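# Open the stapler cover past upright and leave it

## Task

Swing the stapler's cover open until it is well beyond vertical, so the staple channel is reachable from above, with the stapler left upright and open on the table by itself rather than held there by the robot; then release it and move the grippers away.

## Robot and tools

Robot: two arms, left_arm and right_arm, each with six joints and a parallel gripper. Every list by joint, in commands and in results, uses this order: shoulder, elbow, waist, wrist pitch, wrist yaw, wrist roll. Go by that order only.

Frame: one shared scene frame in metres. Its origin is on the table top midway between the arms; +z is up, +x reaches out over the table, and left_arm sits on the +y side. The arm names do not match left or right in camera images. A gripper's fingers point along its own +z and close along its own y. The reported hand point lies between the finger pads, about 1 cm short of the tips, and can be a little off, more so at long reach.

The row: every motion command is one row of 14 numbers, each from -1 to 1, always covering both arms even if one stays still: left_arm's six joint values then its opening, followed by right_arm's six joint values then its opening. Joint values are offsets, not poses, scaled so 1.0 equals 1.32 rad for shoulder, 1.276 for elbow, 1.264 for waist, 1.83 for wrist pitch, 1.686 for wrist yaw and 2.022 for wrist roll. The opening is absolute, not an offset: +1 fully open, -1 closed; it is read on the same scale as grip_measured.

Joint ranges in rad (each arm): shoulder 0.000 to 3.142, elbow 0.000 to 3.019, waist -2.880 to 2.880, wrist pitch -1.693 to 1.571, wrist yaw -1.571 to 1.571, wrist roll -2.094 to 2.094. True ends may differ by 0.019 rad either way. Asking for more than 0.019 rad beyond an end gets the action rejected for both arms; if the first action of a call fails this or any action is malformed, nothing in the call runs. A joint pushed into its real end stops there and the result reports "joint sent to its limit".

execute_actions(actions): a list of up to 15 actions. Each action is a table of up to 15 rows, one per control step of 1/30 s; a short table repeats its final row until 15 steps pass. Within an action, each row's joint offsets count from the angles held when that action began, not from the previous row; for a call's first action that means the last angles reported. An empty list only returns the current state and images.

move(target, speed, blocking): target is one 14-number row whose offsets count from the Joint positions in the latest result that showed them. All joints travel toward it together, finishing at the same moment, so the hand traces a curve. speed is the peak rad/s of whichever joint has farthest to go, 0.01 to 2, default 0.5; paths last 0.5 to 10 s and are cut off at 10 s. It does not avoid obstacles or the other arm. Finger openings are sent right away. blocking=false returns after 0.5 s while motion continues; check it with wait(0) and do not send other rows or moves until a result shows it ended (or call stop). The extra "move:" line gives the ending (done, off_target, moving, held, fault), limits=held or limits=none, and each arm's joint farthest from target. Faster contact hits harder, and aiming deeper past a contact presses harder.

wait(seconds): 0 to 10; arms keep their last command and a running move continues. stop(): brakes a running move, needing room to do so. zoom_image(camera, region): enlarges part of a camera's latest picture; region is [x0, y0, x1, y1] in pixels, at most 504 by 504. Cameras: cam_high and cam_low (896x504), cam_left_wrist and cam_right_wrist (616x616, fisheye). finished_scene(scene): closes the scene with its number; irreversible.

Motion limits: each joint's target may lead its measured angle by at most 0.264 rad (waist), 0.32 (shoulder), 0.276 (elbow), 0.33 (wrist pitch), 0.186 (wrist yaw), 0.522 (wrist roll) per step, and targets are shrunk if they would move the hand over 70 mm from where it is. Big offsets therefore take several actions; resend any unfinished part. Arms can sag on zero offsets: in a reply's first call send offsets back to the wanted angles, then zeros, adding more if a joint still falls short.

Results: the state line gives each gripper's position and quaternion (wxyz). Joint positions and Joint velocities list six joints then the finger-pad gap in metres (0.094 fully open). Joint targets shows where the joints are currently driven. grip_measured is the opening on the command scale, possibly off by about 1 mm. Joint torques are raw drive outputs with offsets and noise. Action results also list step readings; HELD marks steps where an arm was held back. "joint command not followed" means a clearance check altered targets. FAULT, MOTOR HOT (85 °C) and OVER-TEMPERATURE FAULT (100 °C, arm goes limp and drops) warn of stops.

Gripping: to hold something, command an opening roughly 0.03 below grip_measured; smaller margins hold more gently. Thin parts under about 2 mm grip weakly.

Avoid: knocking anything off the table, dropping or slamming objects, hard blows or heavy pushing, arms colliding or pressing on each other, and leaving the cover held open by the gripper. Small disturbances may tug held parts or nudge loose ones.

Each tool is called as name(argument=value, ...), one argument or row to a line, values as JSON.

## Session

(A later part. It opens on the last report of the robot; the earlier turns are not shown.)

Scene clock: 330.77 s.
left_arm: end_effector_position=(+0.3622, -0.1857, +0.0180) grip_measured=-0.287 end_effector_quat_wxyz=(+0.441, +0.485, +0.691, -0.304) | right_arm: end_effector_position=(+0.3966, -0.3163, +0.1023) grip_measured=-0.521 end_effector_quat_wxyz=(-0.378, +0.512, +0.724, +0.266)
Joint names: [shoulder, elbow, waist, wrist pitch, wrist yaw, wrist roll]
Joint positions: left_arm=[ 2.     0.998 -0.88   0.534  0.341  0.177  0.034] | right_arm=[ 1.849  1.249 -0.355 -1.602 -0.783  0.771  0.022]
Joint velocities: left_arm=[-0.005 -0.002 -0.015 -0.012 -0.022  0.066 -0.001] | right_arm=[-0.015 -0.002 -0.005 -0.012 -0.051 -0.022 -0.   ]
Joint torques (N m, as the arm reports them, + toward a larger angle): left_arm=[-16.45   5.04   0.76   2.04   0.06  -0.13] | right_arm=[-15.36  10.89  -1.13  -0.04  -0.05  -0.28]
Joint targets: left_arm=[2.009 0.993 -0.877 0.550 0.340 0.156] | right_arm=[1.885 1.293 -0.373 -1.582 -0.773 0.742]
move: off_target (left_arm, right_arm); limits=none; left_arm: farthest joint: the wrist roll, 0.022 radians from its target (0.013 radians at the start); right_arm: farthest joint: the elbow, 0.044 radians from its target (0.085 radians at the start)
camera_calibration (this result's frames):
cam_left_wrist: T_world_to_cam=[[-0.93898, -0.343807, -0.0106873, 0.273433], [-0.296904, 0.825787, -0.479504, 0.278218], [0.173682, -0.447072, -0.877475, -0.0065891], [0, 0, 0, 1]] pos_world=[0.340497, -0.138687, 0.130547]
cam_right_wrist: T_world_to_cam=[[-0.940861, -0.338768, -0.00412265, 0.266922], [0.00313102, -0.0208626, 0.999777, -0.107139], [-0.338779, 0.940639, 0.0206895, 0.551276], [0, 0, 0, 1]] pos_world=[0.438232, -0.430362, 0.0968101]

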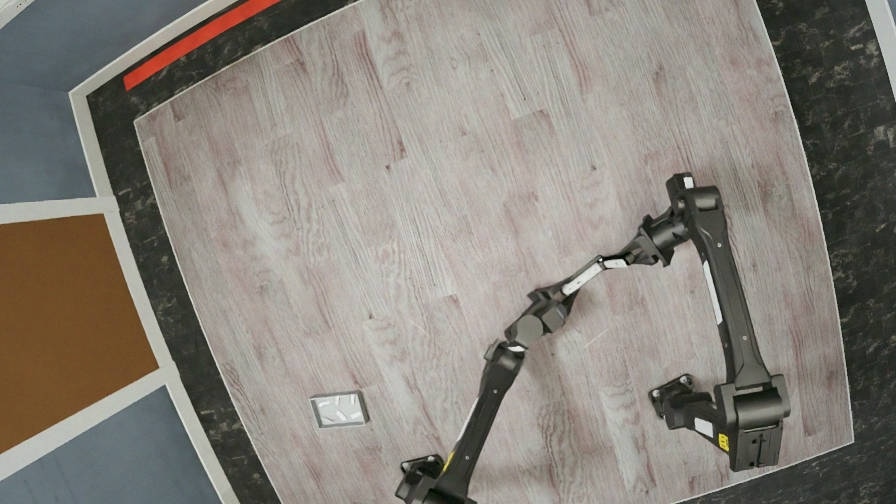

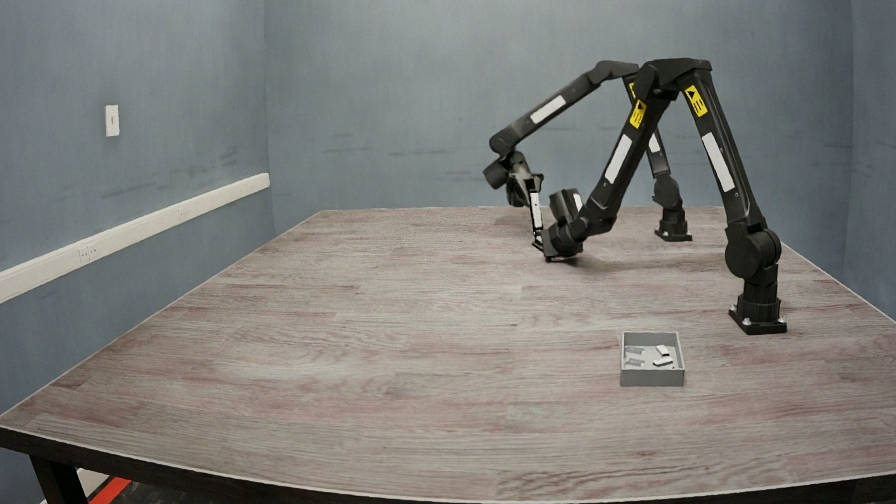

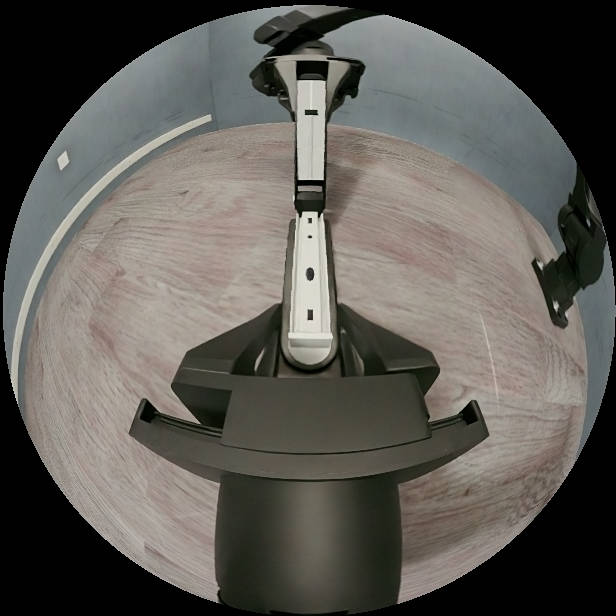

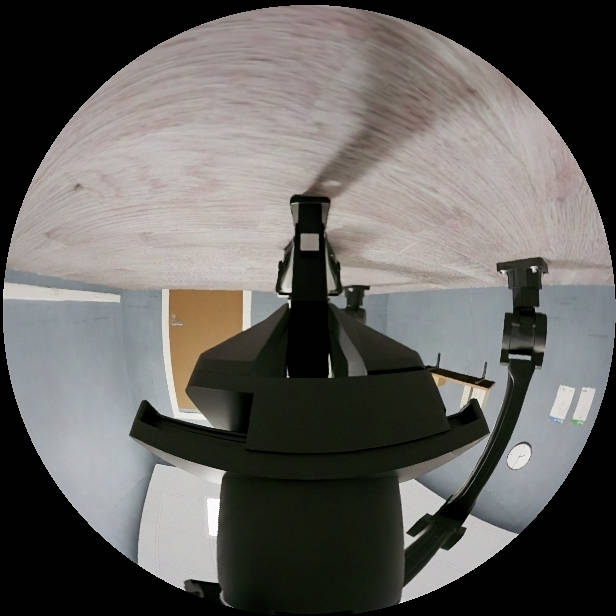

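execute_actions(
  actions=[],
)

Scene clock: 351.43 s.
left_arm: end_effector_position=(+0.3622, -0.1857, +0.0180) grip_measured=-0.287 end_effector_quat_wxyz=(+0.441, +0.485, +0.691, -0.304) | right_arm: end_effector_position=(+0.3966, -0.3163, +0.1023) grip_measured=-0.521 end_effector_quat_wxyz=(-0.378, +0.512, +0.724, +0.266)
Joint names: [shoulder, elbow, waist, wrist pitch, wrist yaw, wrist roll]
Joint positions: left_arm=[ 2.     0.998 -0.88   0.534  0.341  0.177  0.034] | right_arm=[ 1.849  1.249 -0.355 -1.602 -0.783  0.771  0.022]
Joint velocities: left_arm=[-0.024 -0.007 -0.005 -0.007 -0.007 -0.007  0.   ] | right_arm=[ 0.005  0.002  0.005 -0.007 -0.066 -0.051  0.   ]
Joint torques (N m, as the arm reports them, + toward a larger angle): left_arm=[-16.64   5.05   0.66   2.1    0.06  -0.15] | right_arm=[-15.42  10.89  -0.86  -0.06  -0.05  -0.28]
Joint targets: left_arm=[2.009 0.993 -0.877 0.550 0.340 0.156] | right_arm=[1.885 1.293 -0.373 -1.582 -0.773 0.742]
camera_calibration (this result's frames):
cam_left_wrist: T_world_to_cam=[[-0.93898, -0.343807, -0.0106873, 0.273433], [-0.296904, 0.825787, -0.479504, 0.278218], [0.173682, -0.447072, -0.877475, -0.0065891], [0, 0, 0, 1]] pos_world=[0.340497, -0.138687, 0.130547]
cam_right_wrist: T_world_to_cam=[[-0.940861, -0.338768, -0.00412265, 0.266922], [0.00313102, -0.0208626, 0.999777, -0.107139], [-0.338779, 0.940639, 0.0206895, 0.551276], [0, 0, 0, 1]] pos_world=[0.438232, -0.430362, 0.0968101]

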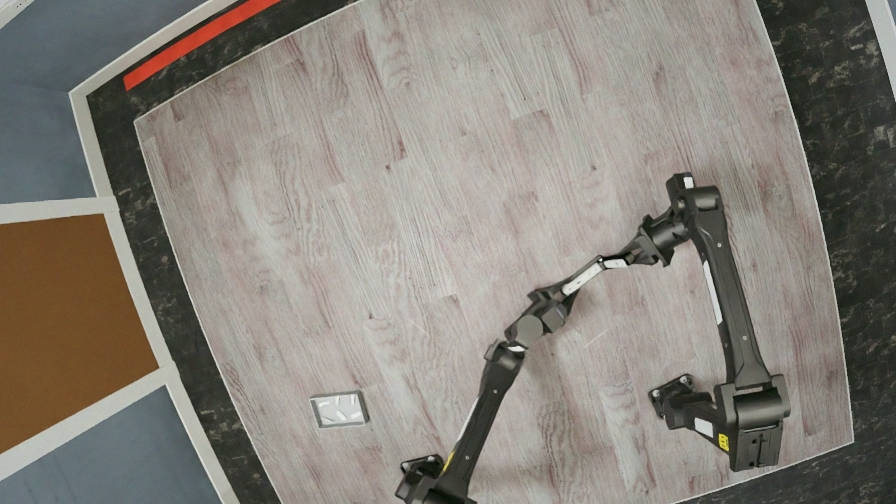

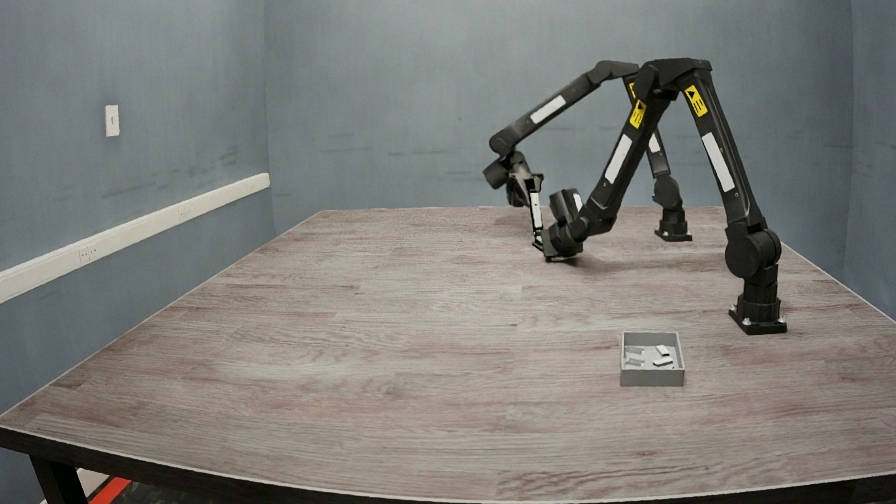

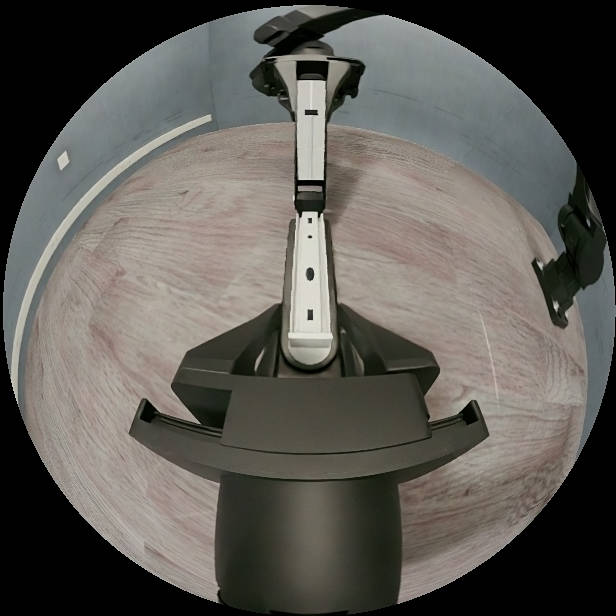

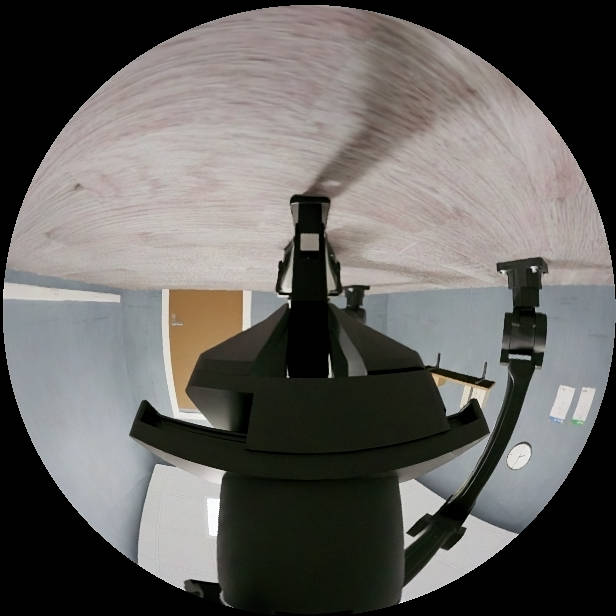

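move(
  target=[0.0068,-0.0039,0.0024,0.0087,-0.0006,-0.0104,-0.33, 0.0758,0.0549,-0.0443,0.0158,0.0199,-0.0356,-0.531],
  speed=0.1,
)

Scene clock: 405.77 s.
left_arm: end_effector_position=(+0.3622, -0.1857, +0.0180) grip_measured=-0.287 end_effector_quat_wxyz=(+0.442, +0.486, +0.690, -0.304) | right_arm: end_effector_position=(+0.4052, -0.3395, +0.0809) grip_measured=-0.521 end_effector_quat_wxyz=(-0.375, +0.514, +0.724, +0.267)
Joint names: [shoulder, elbow, waist, wrist pitch, wrist yaw, wrist roll]
Joint positions: left_arm=[ 2.     0.998 -0.88   0.534  0.341  0.179  0.034] | right_arm=[ 1.912  1.279 -0.399 -1.593 -0.757  0.728  0.022]
Joint velocities: left_arm=[ 0.005 -0.017 -0.005 -0.022 -0.022  0.007 -0.001] | right_arm=[-0.005  0.007 -0.005  0.002 -0.081  0.037  0.001]
Joint torques (N m, as the arm reports them, + toward a larger angle): left_arm=[-16.41   5.06   0.62   2.07   0.07  -0.14] | right_arm=[-16.15  10.41  -0.28  -0.07  -0.15  -0.28]
Joint targets: left_arm=[2.009 0.993 -0.877 0.550 0.340 0.155] | right_arm=[1.949 1.319 -0.411 -1.572 -0.749 0.699]
move: off_target (left_arm, right_arm); limits=none; left_arm: farthest joint: the wrist roll, 0.023 radians from its target (0.021 radians at the start); right_arm: farthest joint: the elbow, 0.040 radians from its target (0.070 radians at the start)
camera_calibration (this result's frames):
cam_left_wrist: T_world_to_cam=[[-0.93924, -0.343037, -0.0124132, 0.273701], [-0.295457, 0.826315, -0.479488, 0.277792], [0.174739, -0.446687, -0.877461, -0.00690083], [0, 0, 0, 1]] pos_world=[0.340352, -0.138736, 0.13054]
cam_right_wrist: T_world_to_cam=[[-0.942368, -0.334516, -0.00642612, 0.269378], [-0.000543635, -0.0176757, 0.999844, -0.0836437], [-0.334578, 0.942224, 0.0164752, 0.575683], [0, 0, 0, 1]] pos_world=[0.446419, -0.453789, 0.0758772]

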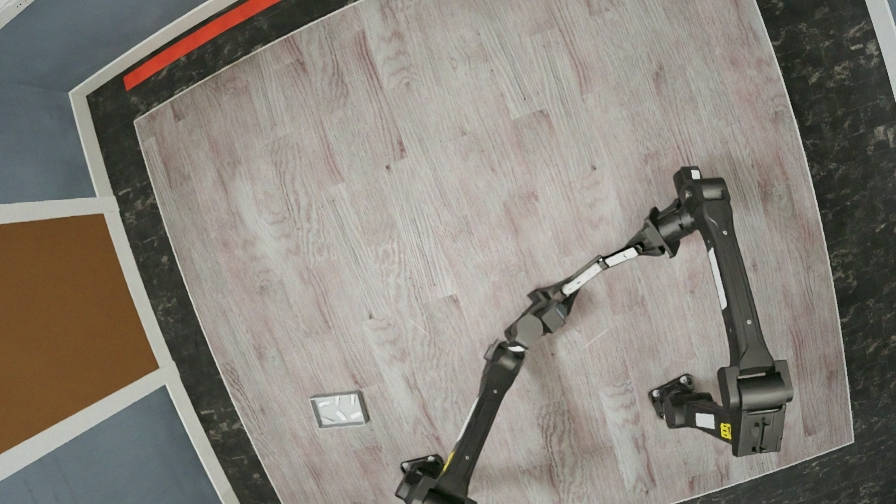

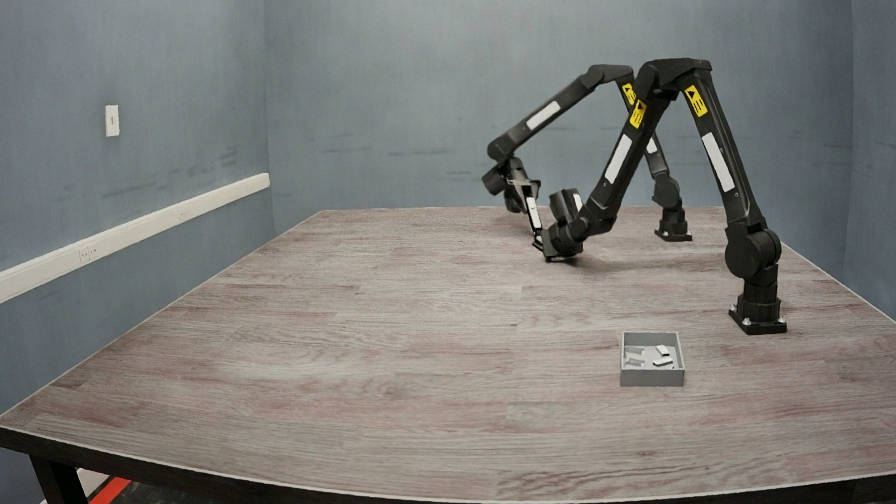

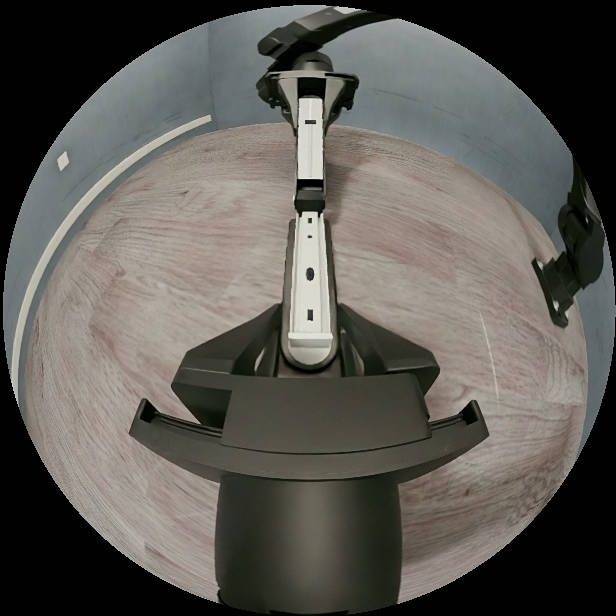

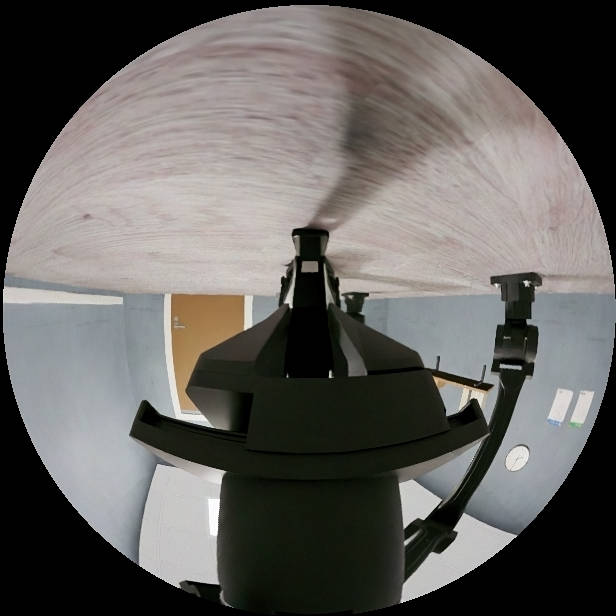

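execute_actions(
  actions=[
    [[0.0068,-0.0039,0.0024,0.0087,-0.0006,-0.0114,-0.33, 0.028,0.0313,-0.0095,0.0115,0.0047,-0.0143,-0.515],[0.0068,-0.0039,0.0024,0.0087,-0.0006,-0.0114,-0.33, 0.028,0.0313,-0.0095,0.0115,0.0047,-0.0143,-0.515],[0.0068,-0.0039,0.0024,0.0087,-0.0006,-0.0114,-0.33, 0.028,0.0313,-0.0095,0.0115,0.0047,-0.0143,-0.51],[0.0068,-0.0039,0.0024,0.0087,-0.0006,-0.0114,-0.33, 0.028,0.0313,-0.0095,0.0115,0.0047,-0.0143,-0.51],[0.0068,-0.0039,0.0024,0.0087,-0.0006,-0.0114,-0.33, 0.028,0.0313,-0.0095,0.0115,0.0047,-0.0143,-0.50],[0.0068,-0.0039,0.0024,0.0087,-0.0006,-0.0114,-0.33, 0.028,0.0313,-0.0095,0.0115,0.0047,-0.0143,-0.49],[0.0068,-0.0039,0.0024,0.0087,-0.0006,-0.0114,-0.33, 0.028,0.0313,-0.0095,0.0115,0.0047,-0.0143,-0.47],[0.0068,-0.0039,0.0024,0.0087,-0.0006,-0.0114,-0.33, 0.028,0.0313,-0.0095,0.0115,0.0047,-0.0143,-0.44]],
  ],
)

Scene clock: 411.33 s.
left_arm: end_effector_position=(+0.3622, -0.1857, +0.0180) grip_measured=-0.287 end_effector_quat_wxyz=(+0.440, +0.482, +0.693, -0.306) | right_arm: end_effector_position=(+0.4078, -0.3418, +0.0790) grip_measured=-0.441 end_effector_quat_wxyz=(-0.366, +0.507, +0.732, +0.271)
Joint names: [shoulder, elbow, waist, wrist pitch, wrist yaw, wrist roll]
Joint positions: left_arm=[ 2.     0.998 -0.88   0.534  0.341  0.168  0.034] | right_arm=[ 1.914  1.281 -0.402 -1.58  -0.753  0.71   0.026]
Joint velocities: left_arm=[-0.005  0.012  0.005  0.022 -0.022 -0.051  0.   ] | right_arm=[-0.005  0.012 -0.005  0.007  0.037 -0.066  0.   ]
Joint torques (N m, as the arm reports them, + toward a larger angle): left_arm=[-16.77   5.06   0.76   2.07   0.08  -0.02] | right_arm=[-16.36  10.13  -0.2   -0.5   -0.29  -0.06]
Joint targets: left_arm=[2.009 0.993 -0.877 0.550 0.340 0.156] | right_arm=[1.949 1.318 -0.412 -1.572 -0.749 0.700]
Step readings (joint positions):
0: left_arm=[2.000 0.998 -0.880 0.534 0.341 0.179] | right_arm=[1.912 1.279 -0.399 -1.593 -0.757 0.728]
1: left_arm=[2.000 0.998 -0.880 0.534 0.341 0.179] | right_arm=[1.912 1.279 -0.399 -1.593 -0.757 0.728]
2: left_arm=[2.000 0.998 -0.880 0.534 0.341 0.179] | right_arm=[1.912 1.279 -0.399 -1.592 -0.756 0.728]
4: left_arm=[2.000 0.998 -0.880 0.534 0.341 0.178] | right_arm=[1.912 1.279 -0.400 -1.588 -0.754 0.726]
8: left_arm=[2.000 0.998 -0.880 0.534 0.341 0.172] | right_arm=[1.913 1.280 -0.400 -1.581 -0.753 0.717]
15: Joint positions above
camera_calibration (this result's frames):
cam_left_wrist: T_world_to_cam=[[-0.937795, -0.347177, -0.00309314, 0.272242], [-0.303264, 0.823449, -0.479544, 0.280089], [0.169034, -0.448776, -0.877512, -0.00522108], [0, 0, 0, 1]] pos_world=[0.34113, -0.138466, 0.130575]
cam_right_wrist: T_world_to_cam=[[-0.938286, -0.344418, -0.0315679, 0.267973], [-0.0277503, -0.0160096, 0.999487, -0.0701001], [-0.344746, 0.93868, 0.00546386, 0.582519], [0, 0, 0, 1]] pos_world=[0.450311, -0.455627, 0.0753407]

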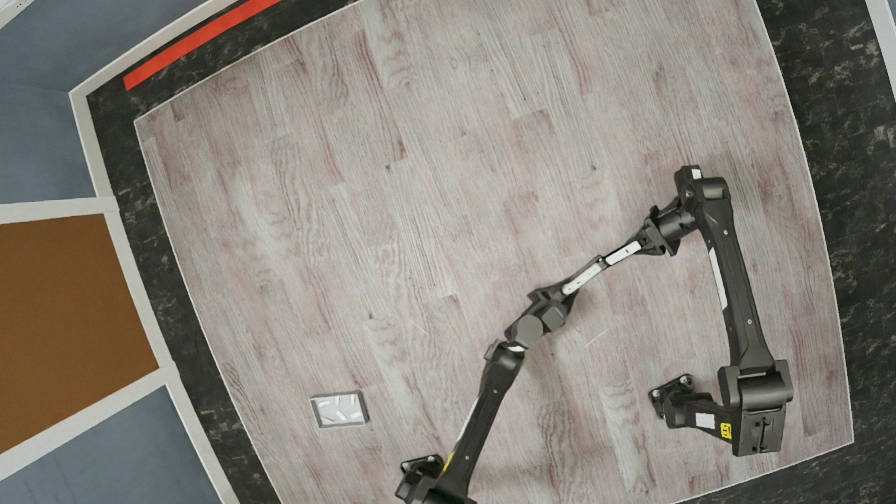

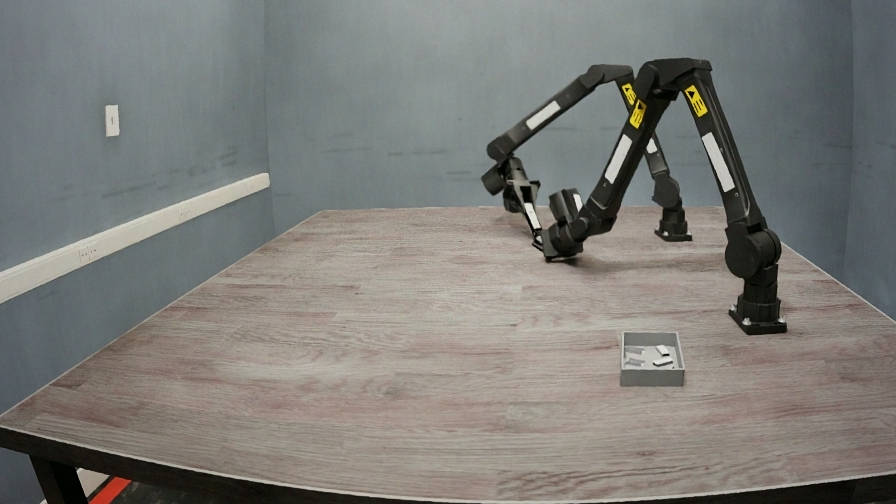

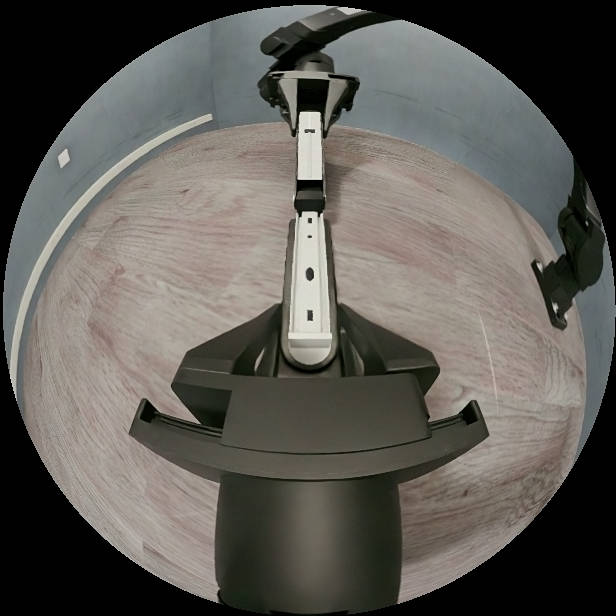

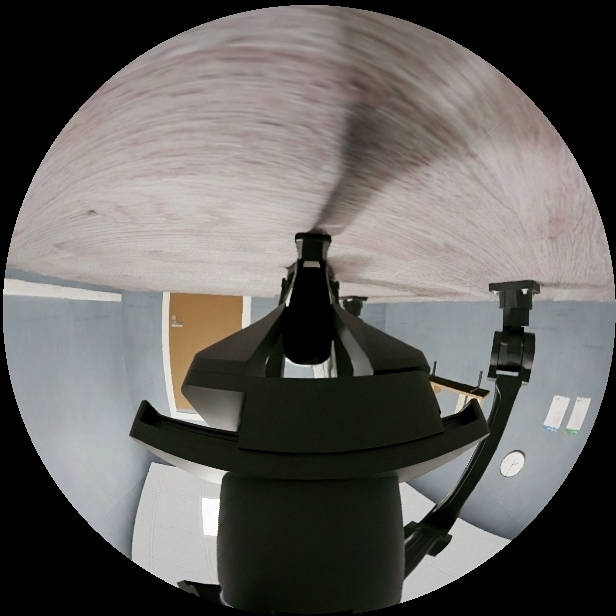

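move(
  target=[0.0068,-0.0039,0.0024,0.0087,-0.0006,-0.006,-0.33, -0.1136,0.0643,-0.02,-0.0546,0.0,0.0,0.3],
  speed=0.2,
)

Scene clock: 421.57 s.
left_arm: end_effector_position=(+0.3622, -0.1857, +0.0181) grip_measured=-0.287 end_effector_quat_wxyz=(+0.440, +0.482, +0.693, -0.306) | right_arm: end_effector_position=(+0.4118, -0.3498, +0.1542) grip_measured=+0.299 end_effector_quat_wxyz=(-0.322, +0.503, +0.748, +0.289)
Joint names: [shoulder, elbow, waist, wrist pitch, wrist yaw, wrist roll]
Joint positions: left_arm=[ 2.     0.998 -0.88   0.534  0.342  0.167  0.034] | right_arm=[ 1.77   1.328 -0.419 -1.671 -0.753  0.709  0.061]
Joint velocities: left_arm=[ 0.005 -0.002  0.015 -0.007 -0.007  0.081 -0.   ] | right_arm=[-0.015  0.002  0.005 -0.007 -0.022  0.051  0.   ]
Joint torques (N m, as the arm reports them, + toward a larger angle): left_arm=[-16.54   5.01   0.97   2.     0.08  -0.02] | right_arm=[-18.86  11.08  -0.53  -0.99  -0.49   0.04]
Joint targets: left_arm=[2.009 0.993 -0.877 0.550 0.340 0.156] | right_arm=[1.764 1.364 -0.427 -1.680 -0.753 0.710]
move: off_target (right_arm); limits=none; left_arm: farthest joint: the wrist pitch, 0.016 radians from its target (0.016 radians at the start); right_arm: farthest joint: the elbow, 0.035 radians from its target (0.082 radians at the start)
camera_calibration (this result's frames):
cam_left_wrist: T_world_to_cam=[[-0.937746, -0.347316, -0.00203867, 0.27213], [-0.303789, 0.823041, -0.479913, 0.28029], [0.168359, -0.449417, -0.877314, -0.00504051], [0, 0, 0, 1]] pos_world=[0.341186, -0.138441, 0.130648]
cam_right_wrist: T_world_to_cam=[[-0.936436, -0.331333, -0.115352, 0.288053], [-0.125515, 0.0093613, 0.992048, -0.0950301], [-0.327619, 0.943467, -0.0503534, 0.594216], [0, 0, 0, 1]] pos_world=[0.452492, -0.464292, 0.157423]

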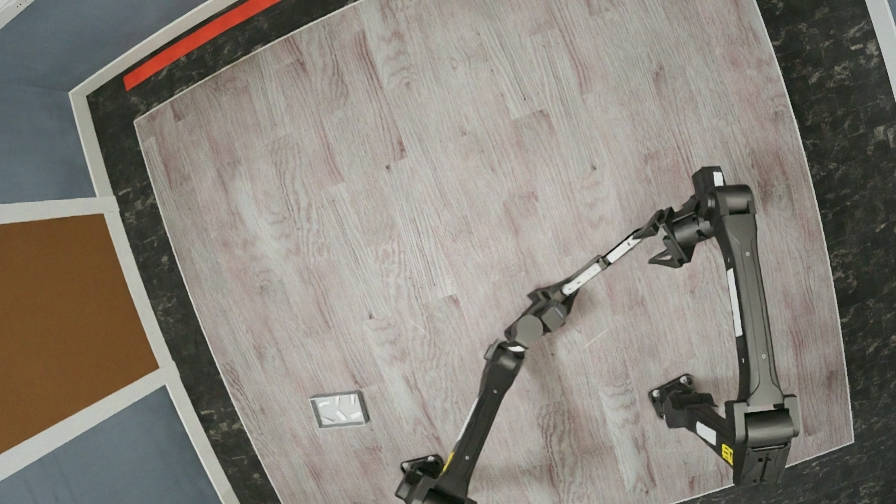

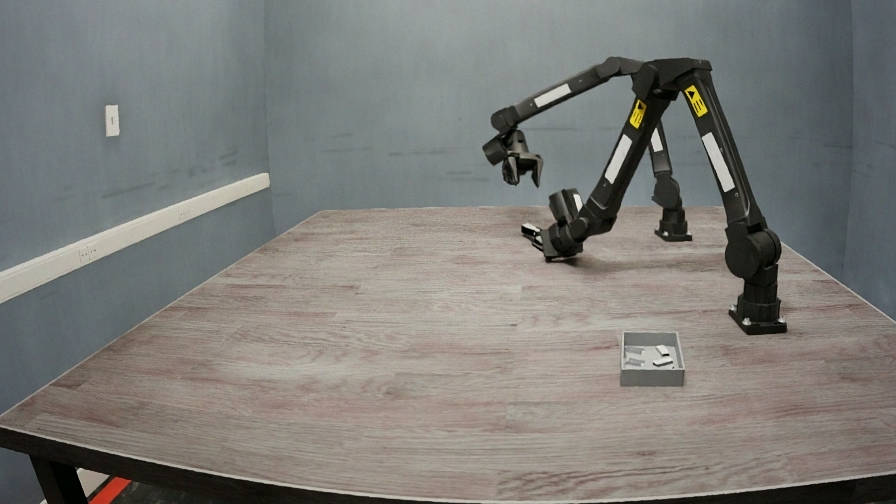

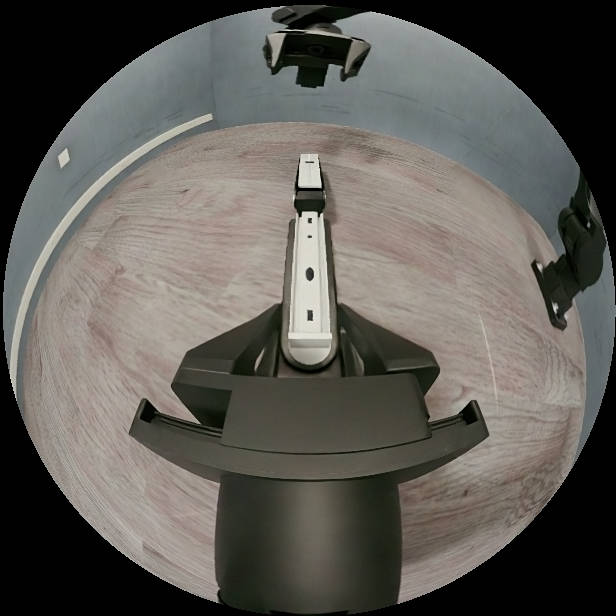

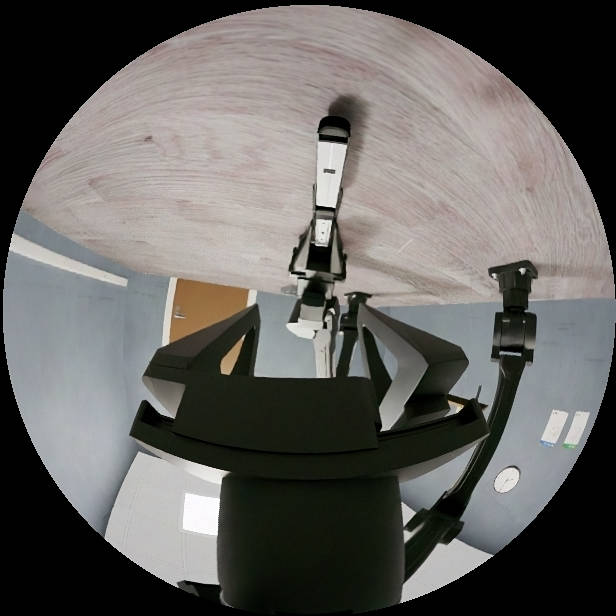

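execute_actions(
  actions=[
    [[0.0068,-0.0039,0.0024,0.0087,-0.0006,-0.005,-0.30, -0.0045,0.028,-0.006,-0.005,0,0,0.3],[0.0068,-0.0039,0.0024,0.0087,-0.0006,-0.005,-0.29, -0.0045,0.028,-0.006,-0.005,0,0,0.3],[0.0068,-0.0039,0.0024,0.0087,-0.0006,-0.005,-0.285, -0.0045,0.028,-0.006,-0.005,0,0,0.3],[0.0068,-0.0039,0.0024,0.0087,-0.0006,-0.005,-0.28, -0.0045,0.028,-0.006,-0.005,0,0,0.3],[0.0068,-0.0039,0.0024,0.0087,-0.0006,-0.005,-0.27, -0.0045,0.028,-0.006,-0.005,0,0,0.3],[0.0068,-0.0039,0.0024,0.0087,-0.0006,-0.005,-0.25, -0.0045,0.028,-0.006,-0.005,0,0,0.3],[0.0068,-0.0039,0.0024,0.0087,-0.0006,-0.005,-0.2, -0.0045,0.028,-0.006,-0.005,0,0,0.3],[0.0068,-0.0039,0.0024,0.0087,-0.0006,-0.005,-0.1, -0.0045,0.028,-0.006,-0.005,0,0,0.3]],
  ],
)

Scene clock: 426.23 s.
left_arm: end_effector_position=(+0.3622, -0.1857, +0.0181) grip_measured=-0.102 end_effector_quat_wxyz=(+0.440, +0.482, +0.693, -0.306) | right_arm: end_effector_position=(+0.4118, -0.3498, +0.1542) grip_measured=+0.299 end_effector_quat_wxyz=(-0.322, +0.503, +0.748, +0.289)
Joint names: [shoulder, elbow, waist, wrist pitch, wrist yaw, wrist roll]
Joint positions: left_arm=[ 2.     0.998 -0.88   0.534  0.342  0.167  0.042] | right_arm=[ 1.77   1.328 -0.419 -1.671 -0.753  0.709  0.061]
Joint velocities: left_arm=[ 0.015 -0.002 -0.005  0.002 -0.051 -0.037  0.   ] | right_arm=[-0.015 -0.017 -0.024  0.007  0.022 -0.081  0.   ]
Joint torques (N m, as the arm reports them, + toward a larger angle): left_arm=[-16.65   5.07   0.78   2.07   0.08  -0.02] | right_arm=[-18.81  11.13   0.02  -0.98  -0.49   0.02]
Joint targets: left_arm=[2.009 0.993 -0.877 0.550 0.341 0.157] | right_arm=[1.764 1.364 -0.426 -1.680 -0.753 0.709]
Step readings (joint positions):
0: left_arm=[2.000 0.998 -0.880 0.534 0.342 0.167] | right_arm=[1.770 1.328 -0.419 -1.671 -0.753 0.709]
1: left_arm=[2.000 0.998 -0.880 0.534 0.342 0.167] | right_arm=[1.770 1.328 -0.419 -1.671 -0.753 0.709]
2: left_arm=[2.000 0.998 -0.880 0.534 0.342 0.167] | right_arm=[1.770 1.328 -0.419 -1.671 -0.753 0.709]
4: left_arm=[2.000 0.998 -0.880 0.534 0.342 0.167] | right_arm=[1.770 1.328 -0.419 -1.671 -0.753 0.709]
8: left_arm=[2.000 0.998 -0.880 0.534 0.342 0.167] | right_arm=[1.770 1.328 -0.419 -1.671 -0.753 0.709]
15: Joint positions above
camera_calibration (this result's frames):
cam_left_wrist: T_world_to_cam=[[-0.937746, -0.347316, -0.00203867, 0.27213], [-0.303789, 0.823041, -0.479913, 0.28029], [0.168359, -0.449417, -0.877314, -0.00504051], [0, 0, 0, 1]] pos_world=[0.341186, -0.138441, 0.130648]
cam_right_wrist: T_world_to_cam=[[-0.936436, -0.331333, -0.115352, 0.288053], [-0.125515, 0.0093613, 0.992048, -0.0950301], [-0.327619, 0.943467, -0.0503534, 0.594216], [0, 0, 0, 1]] pos_world=[0.452492, -0.464292, 0.157423]

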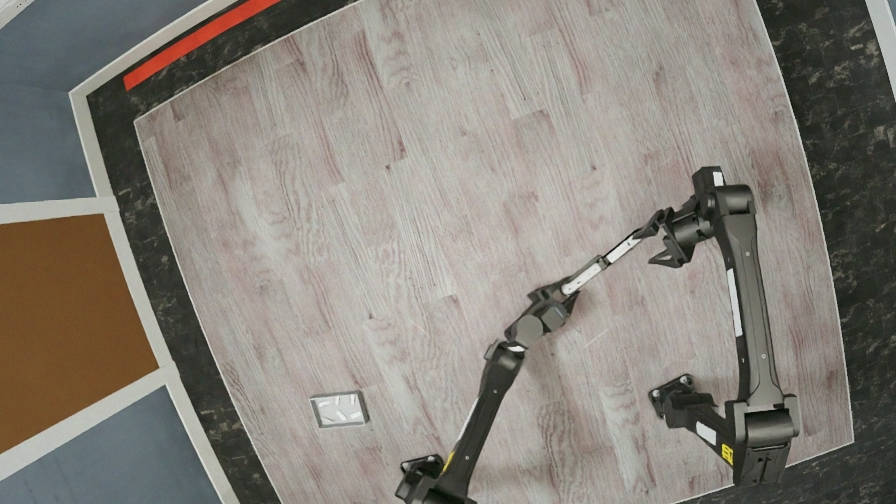

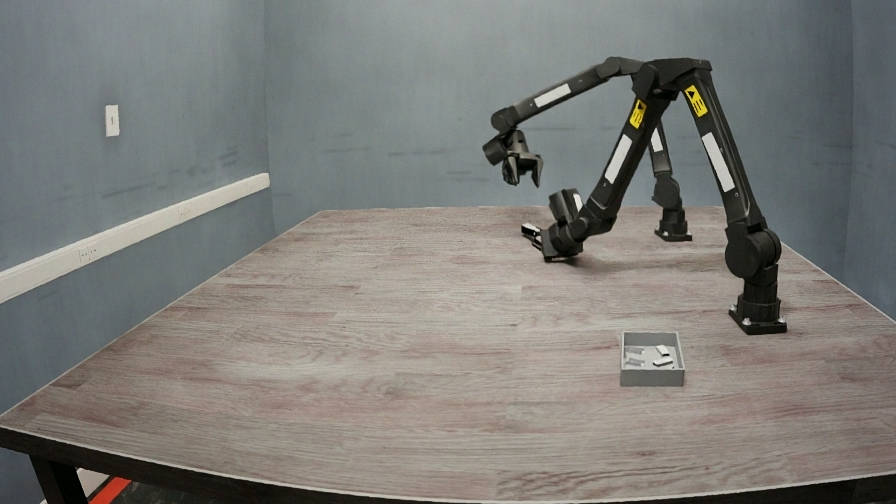

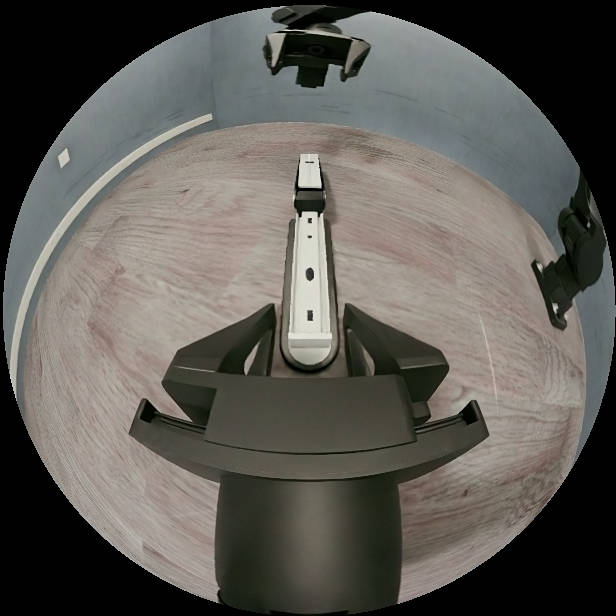

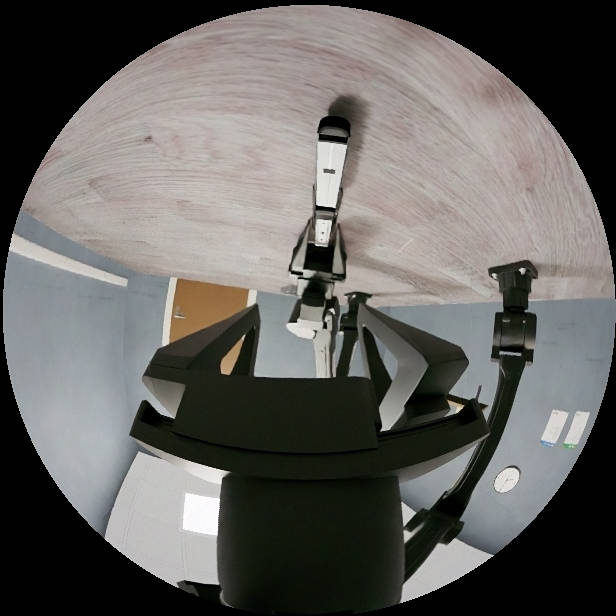

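move(
  target=[-0.227,-0.1176,0.0,0.0087,0,0,0.6, -0.227,-0.157,-0.15,0,0,0,0.3],
  speed=0.35,
)

Scene clock: 434.80 s.
left_arm: end_effector_position=(+0.3348, -0.1554, +0.1339) grip_measured=+0.598 end_effector_quat_wxyz=(+0.500, +0.472, +0.652, -0.320) | right_arm: end_effector_position=(+0.3365, -0.3951, +0.2057) grip_measured=+0.299 end_effector_quat_wxyz=(-0.249, +0.562, +0.717, +0.329)
Joint names: [shoulder, elbow, waist, wrist pitch, wrist yaw, wrist roll]
Joint positions: left_arm=[ 1.71   0.856 -0.88   0.534  0.342  0.167  0.075] | right_arm=[ 1.476  1.135 -0.605 -1.671 -0.753  0.709  0.061]
Joint velocities: left_arm=[-0.005  0.007  0.005  0.007 -0.051 -0.051  0.   ] | right_arm=[-0.005 -0.012  0.005 -0.012  0.007  0.007 -0.   ]
Joint torques (N m, as the arm reports them, + toward a larger angle): left_arm=[-15.87   5.74   0.57   2.07   0.09   0.07] | right_arm=[-14.15   7.91   0.21  -0.38  -0.51   0.01]
Joint targets: left_arm=[1.700 0.848 -0.880 0.550 0.342 0.167] | right_arm=[1.470 1.128 -0.608 -1.671 -0.753 0.709]
move: done; limits=none; left_arm: farthest joint: the wrist pitch, 0.016 radians from its target (0.016 radians at the start); right_arm: farthest joint: the elbow, 0.007 radians from its target (0.200 radians at the start)
camera_calibration (this result's frames):
cam_left_wrist: T_world_to_cam=[[-0.93482, -0.35056, -0.0567369, 0.263081], [-0.250272, 0.7637, -0.595085, 0.290862], [0.251943, -0.542098, -0.801658, 0.0622942], [0, 0, 0, 1]] pos_world=[0.303034, -0.0961355, 0.237952]
cam_right_wrist: T_world_to_cam=[[-0.96754, -0.15861, -0.196748, 0.303887], [-0.210456, 0.0746821, 0.974747, -0.0971904], [-0.139911, 0.984513, -0.105638, 0.579274], [0, 0, 0, 1]] pos_world=[0.354615, -0.514845, 0.215719]

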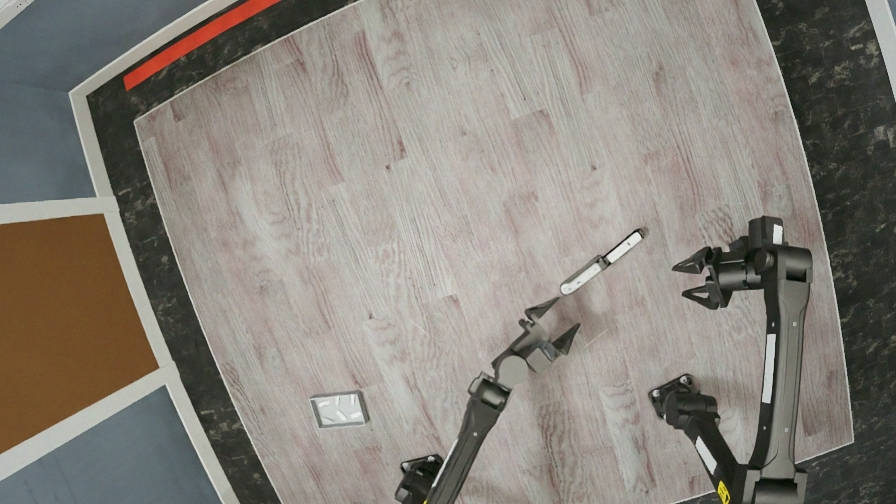

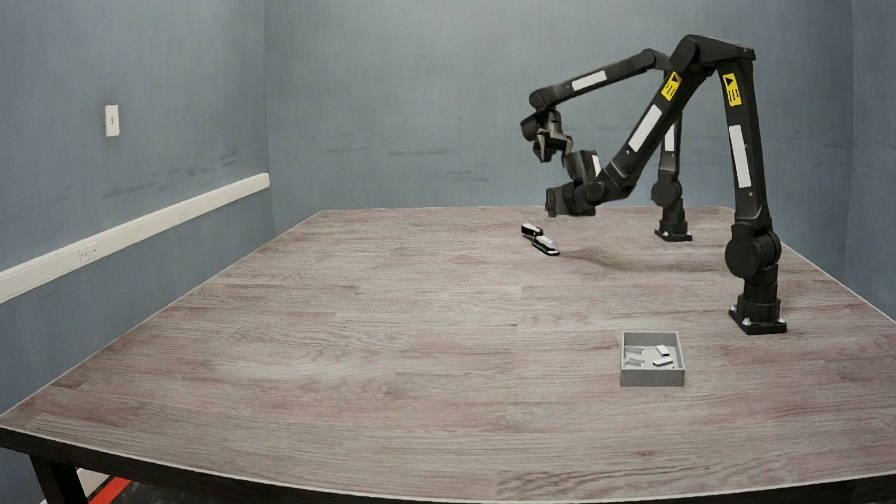

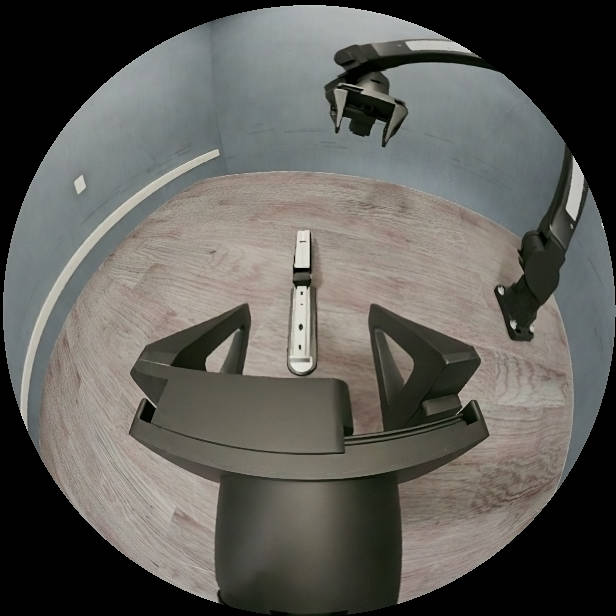

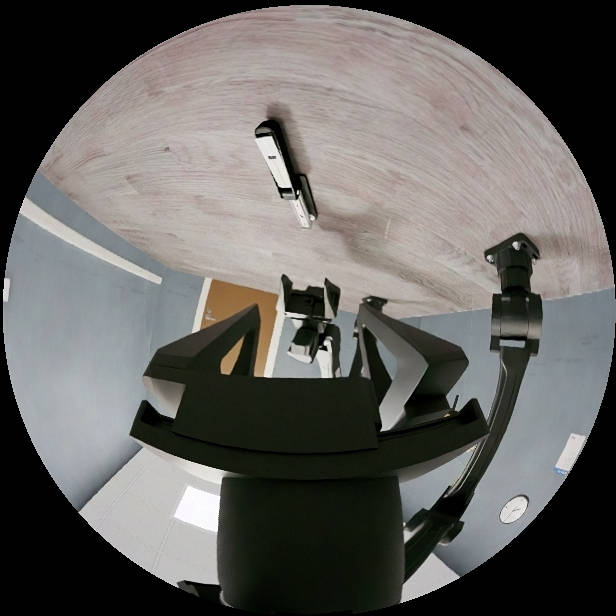

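zoom_image(
  camera="cam_low",
  region=[480, 200, 600, 270],
)

Region (480, 200, 600, 270) of cam_low's 896x504 image, scaled by 4.200, with more detail than that image has; it fills the top 294 rows of this view, and the rest is white.

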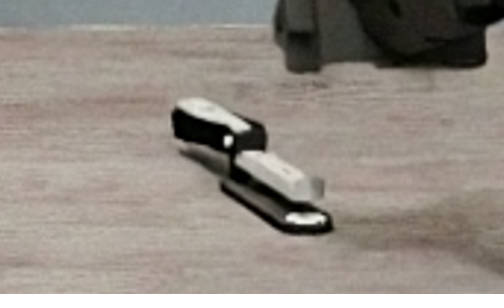

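The stapler stands open with the cover flipped fully back; both arms are clear.

finished_scene(
  scene=1,
)

The scene is finished: the task was done.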